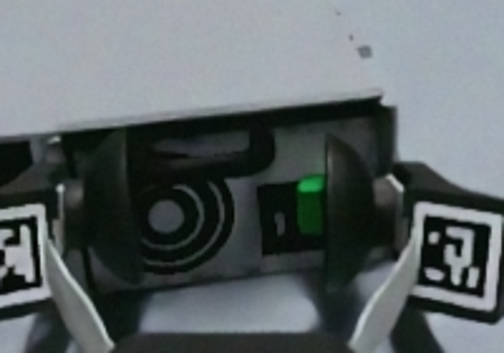

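execute_actions(actions=[{"r1":{"joints":{"arm_m":0.2635,"lift_m":0.685},"pace":"slow"}}], cameras=[])

execute_actions(actions=[{"r1":{"joints":{"lift_m":0.688},"pace":"slow"}}], cameras=[])

execute_actions(actions=[{"r1":{"joints":{"lift_m":0.682},"pace":"slow"}}], cameras=[])

execute_actions(actions=[{"r1":{"joints":{"lift_m":0.688},"pace":"slow"}}], cameras=["r1_wrist_camera"])

zoom_image(camera="r1_wrist_camera", region=[200, 190, 400, 330])

Scene clock: 355.70 s.
r1.base_odometry: x=-0.341 y=+0.814 heading=+2.473 (m, m, rad; r1's odometry frame)
r1.turned_by_wheels: +0.000 (rad since the last result)
r1.turned_by_imu: +0.000 (rad since the last result)
r1.base_tilt: forward=-0.1 right=-0.3 (deg)
r1.lidar_m: 0.38 0.38 1.69 1.65 1.88 1.67 1.60 1.65 2.31 2.44 0.55 0.40
r1.base_status: not commanded
r1.joint_positions: lift_m=+0.685 arm_m=+0.266 wrist_yaw_rad=-0.020 wrist_pitch_rad=+0.224 wrist_roll_rad=+0.119 gripper_m=-0.037
r1.joint_status: all done
r1.on_its_own: wrist_yaw_rad is at rest, and its effort (-24) is outside its rest range (-13 to +13)
r1.motor_effort: lift_m=+24(24) arm_m=-13(13) wrist_yaw_rad=-24(22) wrist_pitch_rad=-11(11) wrist_roll_rad=+4(6) gripper_m=-34(34) wheel_0=+0(1) wheel_1=+1(1) wheel_2=+5(5) (%)
r1.hand_pose: x=+0.7163 y=-0.0929 z=+0.7989 quat_wxyz=(+0.992, +0.060, +0.111, -0.016) (m; r1's base frame)
r1.wrist_depth_mm: - - - - - - - / - - - - - - - / - - - - - - 661 / - - 320 306 424 399 384 / - 253 227 231 290 281 270 / 252 165 196 229 181 204 208 / 196 194 198 - 185 174 176
r2.base_odometry: x=+0.797 y=-1.247 heading=-2.454 (m, m, rad; r2's odometry frame)
r2.turned_by_wheels: +0.000 (rad since the last result)
r2.turned_by_imu: +0.000 (rad since the last result)
r2.base_tilt: forward=+0.1 right=-0.2 (deg)
r2.lidar_m: 0.81 0.83 1.48 2.44 2.54 0.71 0.65 0.71 2.37 2.28 1.48 0.83
r2.base_status: not commanded
r2.joint_positions: lift_m=+1.100 arm_m=+0.002 wrist_yaw_rad=+0.000 wrist_pitch_rad=+1.101 wrist_roll_rad=+0.012 gripper_m=+0.110
r2.joint_status: not commanded
r2.motor_effort: lift_m=+23(23) arm_m=+0(0) wrist_yaw_rad=+0(0) wrist_pitch_rad=-3(2) wrist_roll_rad=-1(1) gripper_m=-1(1) wheel_0=+3(3) wheel_1=+3(3) wheel_2=-2(2) (%)
r2.hand_pose: x=+0.3032 y=-0.0874 z=+1.0208 quat_wxyz=(+0.852, +0.005, +0.523, -0.003) (m; r2's base frame)
r2.wrist_depth_mm: 904 904 904 917 917 931 946 / 1060 1060 1060 1098 1098 1118 1118 / 1281 1281 1281 1281 1336 1366 1397 / 1430 1430 1430 1430 1397 1430 1430 / 1308 1308 1308 1308 1308 1308 1308 / 1205 1205 213 1229 205 1229 1229 / 1138 1118 1138 124 1160 1138 1138
pictures: none
No camera images: the call's "cameras" was empty. Leave "cameras" out to get every camera's image.

Scene clock: 356.23 s.
r1.base_odometry: x=-0.341 y=+0.814 heading=+2.473 (m, m, rad; r1's odometry frame)
r1.turned_by_wheels: +0.000 (rad since the last result)
r1.turned_by_imu: +0.000 (rad since the last result)
r1.base_tilt: forward=+0.0 right=-0.4 (deg)
r1.lidar_m: 0.35 0.40 1.67 1.64 1.88 1.67 1.58 1.67 2.27 2.46 0.58 0.39
r1.base_status: not commanded
r1.joint_positions: lift_m=+0.688 arm_m=+0.266 wrist_yaw_rad=-0.019 wrist_pitch_rad=+0.225 wrist_roll_rad=+0.119 gripper_m=-0.037
r1.joint_status: all done
r1.on_its_own: wrist_yaw_rad is at rest, and its effort (-24) is outside its rest range (-13 to +13)
r1.motor_effort: lift_m=+25(26) arm_m=-13(13) wrist_yaw_rad=-24(24) wrist_pitch_rad=-15(16) wrist_roll_rad=+3(5) gripper_m=-33(37) wheel_0=+0(0) wheel_1=+2(1) wheel_2=+6(6) (%)
r1.hand_pose: x=+0.7163 y=-0.0927 z=+0.8014 quat_wxyz=(+0.992, +0.060, +0.111, -0.016) (m; r1's base frame)
r1.wrist_depth_mm: - - - - - - - / - - - - - - - / - - - - - - 668 / - - 325 310 430 402 389 / - 258 230 230 294 283 271 / 256 165 197 232 179 206 211 / 198 196 202 - 189 176 177
r2.base_odometry: x=+0.797 y=-1.247 heading=-2.454 (m, m, rad; r2's odometry frame)
r2.turned_by_wheels: +0.000 (rad since the last result)
r2.turned_by_imu: +0.000 (rad since the last result)
r2.base_tilt: forward=+0.1 right=-0.2 (deg)
r2.lidar_m: 0.79 0.85 1.47 2.44 2.55 0.69 0.66 0.70 2.38 2.28 1.47 0.85
r2.base_status: not commanded
r2.joint_positions: lift_m=+1.100 arm_m=+0.002 wrist_yaw_rad=+0.000 wrist_pitch_rad=+1.101 wrist_roll_rad=+0.012 gripper_m=+0.110
r2.joint_status: not commanded
r2.motor_effort: lift_m=+23(22) arm_m=+0(0) wrist_yaw_rad=+0(0) wrist_pitch_rad=-2(2) wrist_roll_rad=+0(0) gripper_m=-1(0) wheel_0=+3(3) wheel_1=+3(3) wheel_2=-2(2) (%)
r2.hand_pose: x=+0.3032 y=-0.0874 z=+1.0208 quat_wxyz=(+0.852, +0.005, +0.523, -0.003) (m; r2's base frame)
r2.wrist_depth_mm: 904 891 904 917 931 931 931 / 1060 1060 1060 1078 1098 1118 1160 / 1281 1308 1308 1336 1366 1336 1366 / 1430 1397 1430 1397 1430 1397 1430 / 1281 1308 1308 1336 1308 1336 1308 / 1205 1205 213 1229 206 1229 1229 / 1138 1138 1138 124 1138 1138 1138
pictures: none
No camera images: the call's "cameras" was empty. Leave "cameras" out to get every camera's image.

Scene clock: 356.87 s.
r1.base_odometry: x=-0.341 y=+0.814 heading=+2.473 (m, m, rad; r1's odometry frame)
r1.turned_by_wheels: +0.000 (rad since the last result)
r1.turned_by_imu: +0.000 (rad since the last result)
r1.base_tilt: forward=+0.0 right=-0.3 (deg)
r1.lidar_m: 0.38 0.38 1.71 1.63 1.89 1.65 1.59 1.67 2.29 2.45 0.58 0.41
r1.base_status: not commanded
r1.joint_positions: lift_m=+0.682 arm_m=+0.266 wrist_yaw_rad=-0.020 wrist_pitch_rad=+0.222 wrist_roll_rad=+0.119 gripper_m=-0.037
r1.joint_status: all done
r1.on_its_own: wrist_yaw_rad is at rest, and its effort (-22) is outside its rest range (-13 to +13)
r1.motor_effort: lift_m=+18(24) arm_m=-13(13) wrist_yaw_rad=-22(23) wrist_pitch_rad=-6(15) wrist_roll_rad=+3(4) gripper_m=-34(37) wheel_0=+1(0) wheel_1=+1(2) wheel_2=+6(6) (%)
r1.hand_pose: x=+0.7162 y=-0.0930 z=+0.7970 quat_wxyz=(+0.992, +0.060, +0.110, -0.016) (m; r1's base frame)
r1.wrist_depth_mm: - - - - - - - / - - - - - - - / - - - - - - 668 / - - 319 303 424 399 382 / - 254 227 229 290 278 268 / 251 165 198 228 182 204 208 / 195 192 197 - 185 173 174
r2.base_odometry: x=+0.797 y=-1.247 heading=-2.454 (m, m, rad; r2's odometry frame)
r2.turned_by_wheels: +0.000 (rad since the last result)
r2.turned_by_imu: +0.000 (rad since the last result)
r2.base_tilt: forward=+0.1 right=-0.1 (deg)
r2.lidar_m: 0.79 0.84 1.46 2.42 2.54 0.67 0.66 0.73 2.39 2.26 1.47 0.83
r2.base_status: not commanded
r2.joint_positions: lift_m=+1.100 arm_m=+0.002 wrist_yaw_rad=+0.000 wrist_pitch_rad=+1.101 wrist_roll_rad=+0.012 gripper_m=+0.110
r2.joint_status: not commanded
r2.motor_effort: lift_m=+23(23) arm_m=+0(0) wrist_yaw_rad=+0(0) wrist_pitch_rad=-2(2) wrist_roll_rad=-3(2) gripper_m=-1(1) wheel_0=+3(3) wheel_1=+3(3) wheel_2=-2(2) (%)
r2.hand_pose: x=+0.3032 y=-0.0874 z=+1.0208 quat_wxyz=(+0.852, +0.005, +0.523, -0.003) (m; r2's base frame)
r2.wrist_depth_mm: 891 904 904 917 917 946 946 / 1042 1060 1078 1078 1098 1118 1138 / 1308 1281 1336 1308 1336 1366 1397 / 1397 1397 1430 1430 1397 1430 1397 / 1308 1308 1308 1336 1308 1336 1308 / 1205 1205 214 1205 205 1205 1229 / 1138 1138 1160 124 1138 1160 1160
pictures: none
No camera images: the call's "cameras" was empty. Leave "cameras" out to get every camera's image.

Scene clock: 357.50 s.
r1.base_odometry: x=-0.341 y=+0.814 heading=+2.473 (m, m, rad; r1's odometry frame)
r1.turned_by_wheels: +0.000 (rad since the last result)
r1.turned_by_imu: +0.000 (rad since the last result)
r1.base_tilt: forward=+0.0 right=-0.4 (deg)
r1.lidar_m: 0.38 0.41 1.68 1.63 1.89 1.67 1.58 1.68 2.33 2.44 0.57 0.38
r1.base_status: not commanded
r1.joint_positions: lift_m=+0.688 arm_m=+0.266 wrist_yaw_rad=-0.019 wrist_pitch_rad=+0.225 wrist_roll_rad=+0.119 gripper_m=-0.037
r1.joint_status: all done
r1.on_its_own: wrist_yaw_rad is at rest, and its effort (-25) is outside its rest range (-13 to +13)
r1.motor_effort: lift_m=+26(27) arm_m=-13(13) wrist_yaw_rad=-25(25) wrist_pitch_rad=-15(15) wrist_roll_rad=+6(3) gripper_m=-34(35) wheel_0=+1(0) wheel_1=+1(1) wheel_2=+6(6) (%)
r1.hand_pose: x=+0.7162 y=-0.0927 z=+0.8014 quat_wxyz=(+0.992, +0.060, +0.111, -0.016) (m; r1's base frame)
r1.wrist_depth_mm: - - - - - - - / - - - - - - - / - - - - - - 668 / - - 329 309 430 404 387 / - 258 230 231 293 285 273 / 255 165 196 231 180 207 211 / 199 196 202 - 188 177 178
r2.base_odometry: x=+0.797 y=-1.247 heading=-2.454 (m, m, rad; r2's odometry frame)
r2.turned_by_wheels: +0.000 (rad since the last result)
r2.turned_by_imu: +0.000 (rad since the last result)
r2.base_tilt: forward=+0.1 right=-0.2 (deg)
r2.lidar_m: 0.77 0.82 1.47 2.42 2.56 0.69 0.66 0.69 2.37 2.27 1.46 0.83
r2.base_status: not commanded
r2.joint_positions: lift_m=+1.100 arm_m=+0.002 wrist_yaw_rad=+0.000 wrist_pitch_rad=+1.101 wrist_roll_rad=+0.012 gripper_m=+0.110
r2.joint_status: not commanded
r2.motor_effort: lift_m=+23(23) arm_m=-1(0) wrist_yaw_rad=+0(0) wrist_pitch_rad=-2(3) wrist_roll_rad=-3(2) gripper_m=+0(2) wheel_0=+3(3) wheel_1=+3(3) wheel_2=-2(2) (%)
r2.hand_pose: x=+0.3032 y=-0.0874 z=+1.0208 quat_wxyz=(+0.852, +0.005, +0.523, -0.003) (m; r2's base frame)
r2.wrist_depth_mm: 891 891 904 917 917 931 960 / 1060 1060 1060 1078 1078 1098 1118 / 1281 1308 1308 1336 1366 1366 1366 / 1464 1430 1430 1397 1430 1430 1430 / 1336 1308 1308 1336 1336 1308 1336 / 1229 1205 214 1229 205 1255 1229 / 1138 1118 1160 124 1138 1138 1160
pictures: r1_wrist_camera
camera_calibration (this result's frames):
r1_wrist_camera: T_world_to_cam=[[-0.0770523, -0.991438, -0.105422, 0.0398037], [-0.258758, 0.121999, -0.958207, 1.01045], [0.962864, -0.0465533, -0.265943, -0.252368], [0, 0, 0, 1]] pos_world=[0.507524, -0.0955588, 0.905298]
Images, in order (width x height): r1_wrist_camera 616x392.

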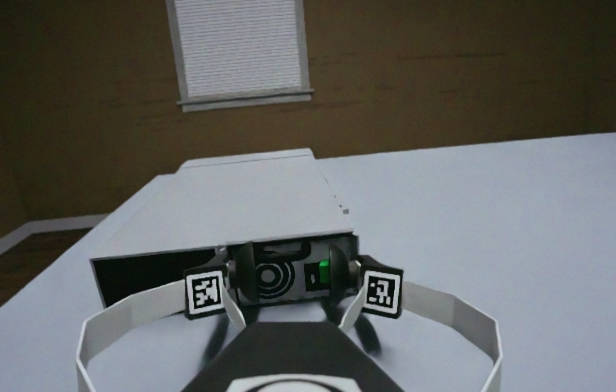

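Region (200, 190, 400, 330) of r1_wrist_camera's 616x392 image, scaled by 2.520; it fills the top 353 rows of this view, and the rest is white.

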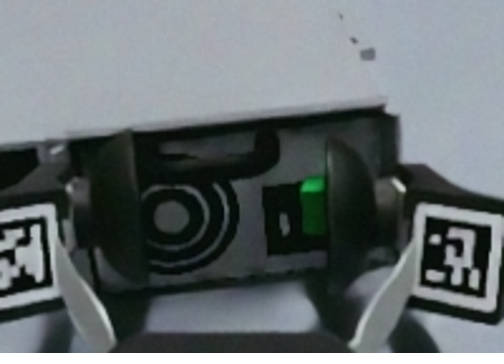

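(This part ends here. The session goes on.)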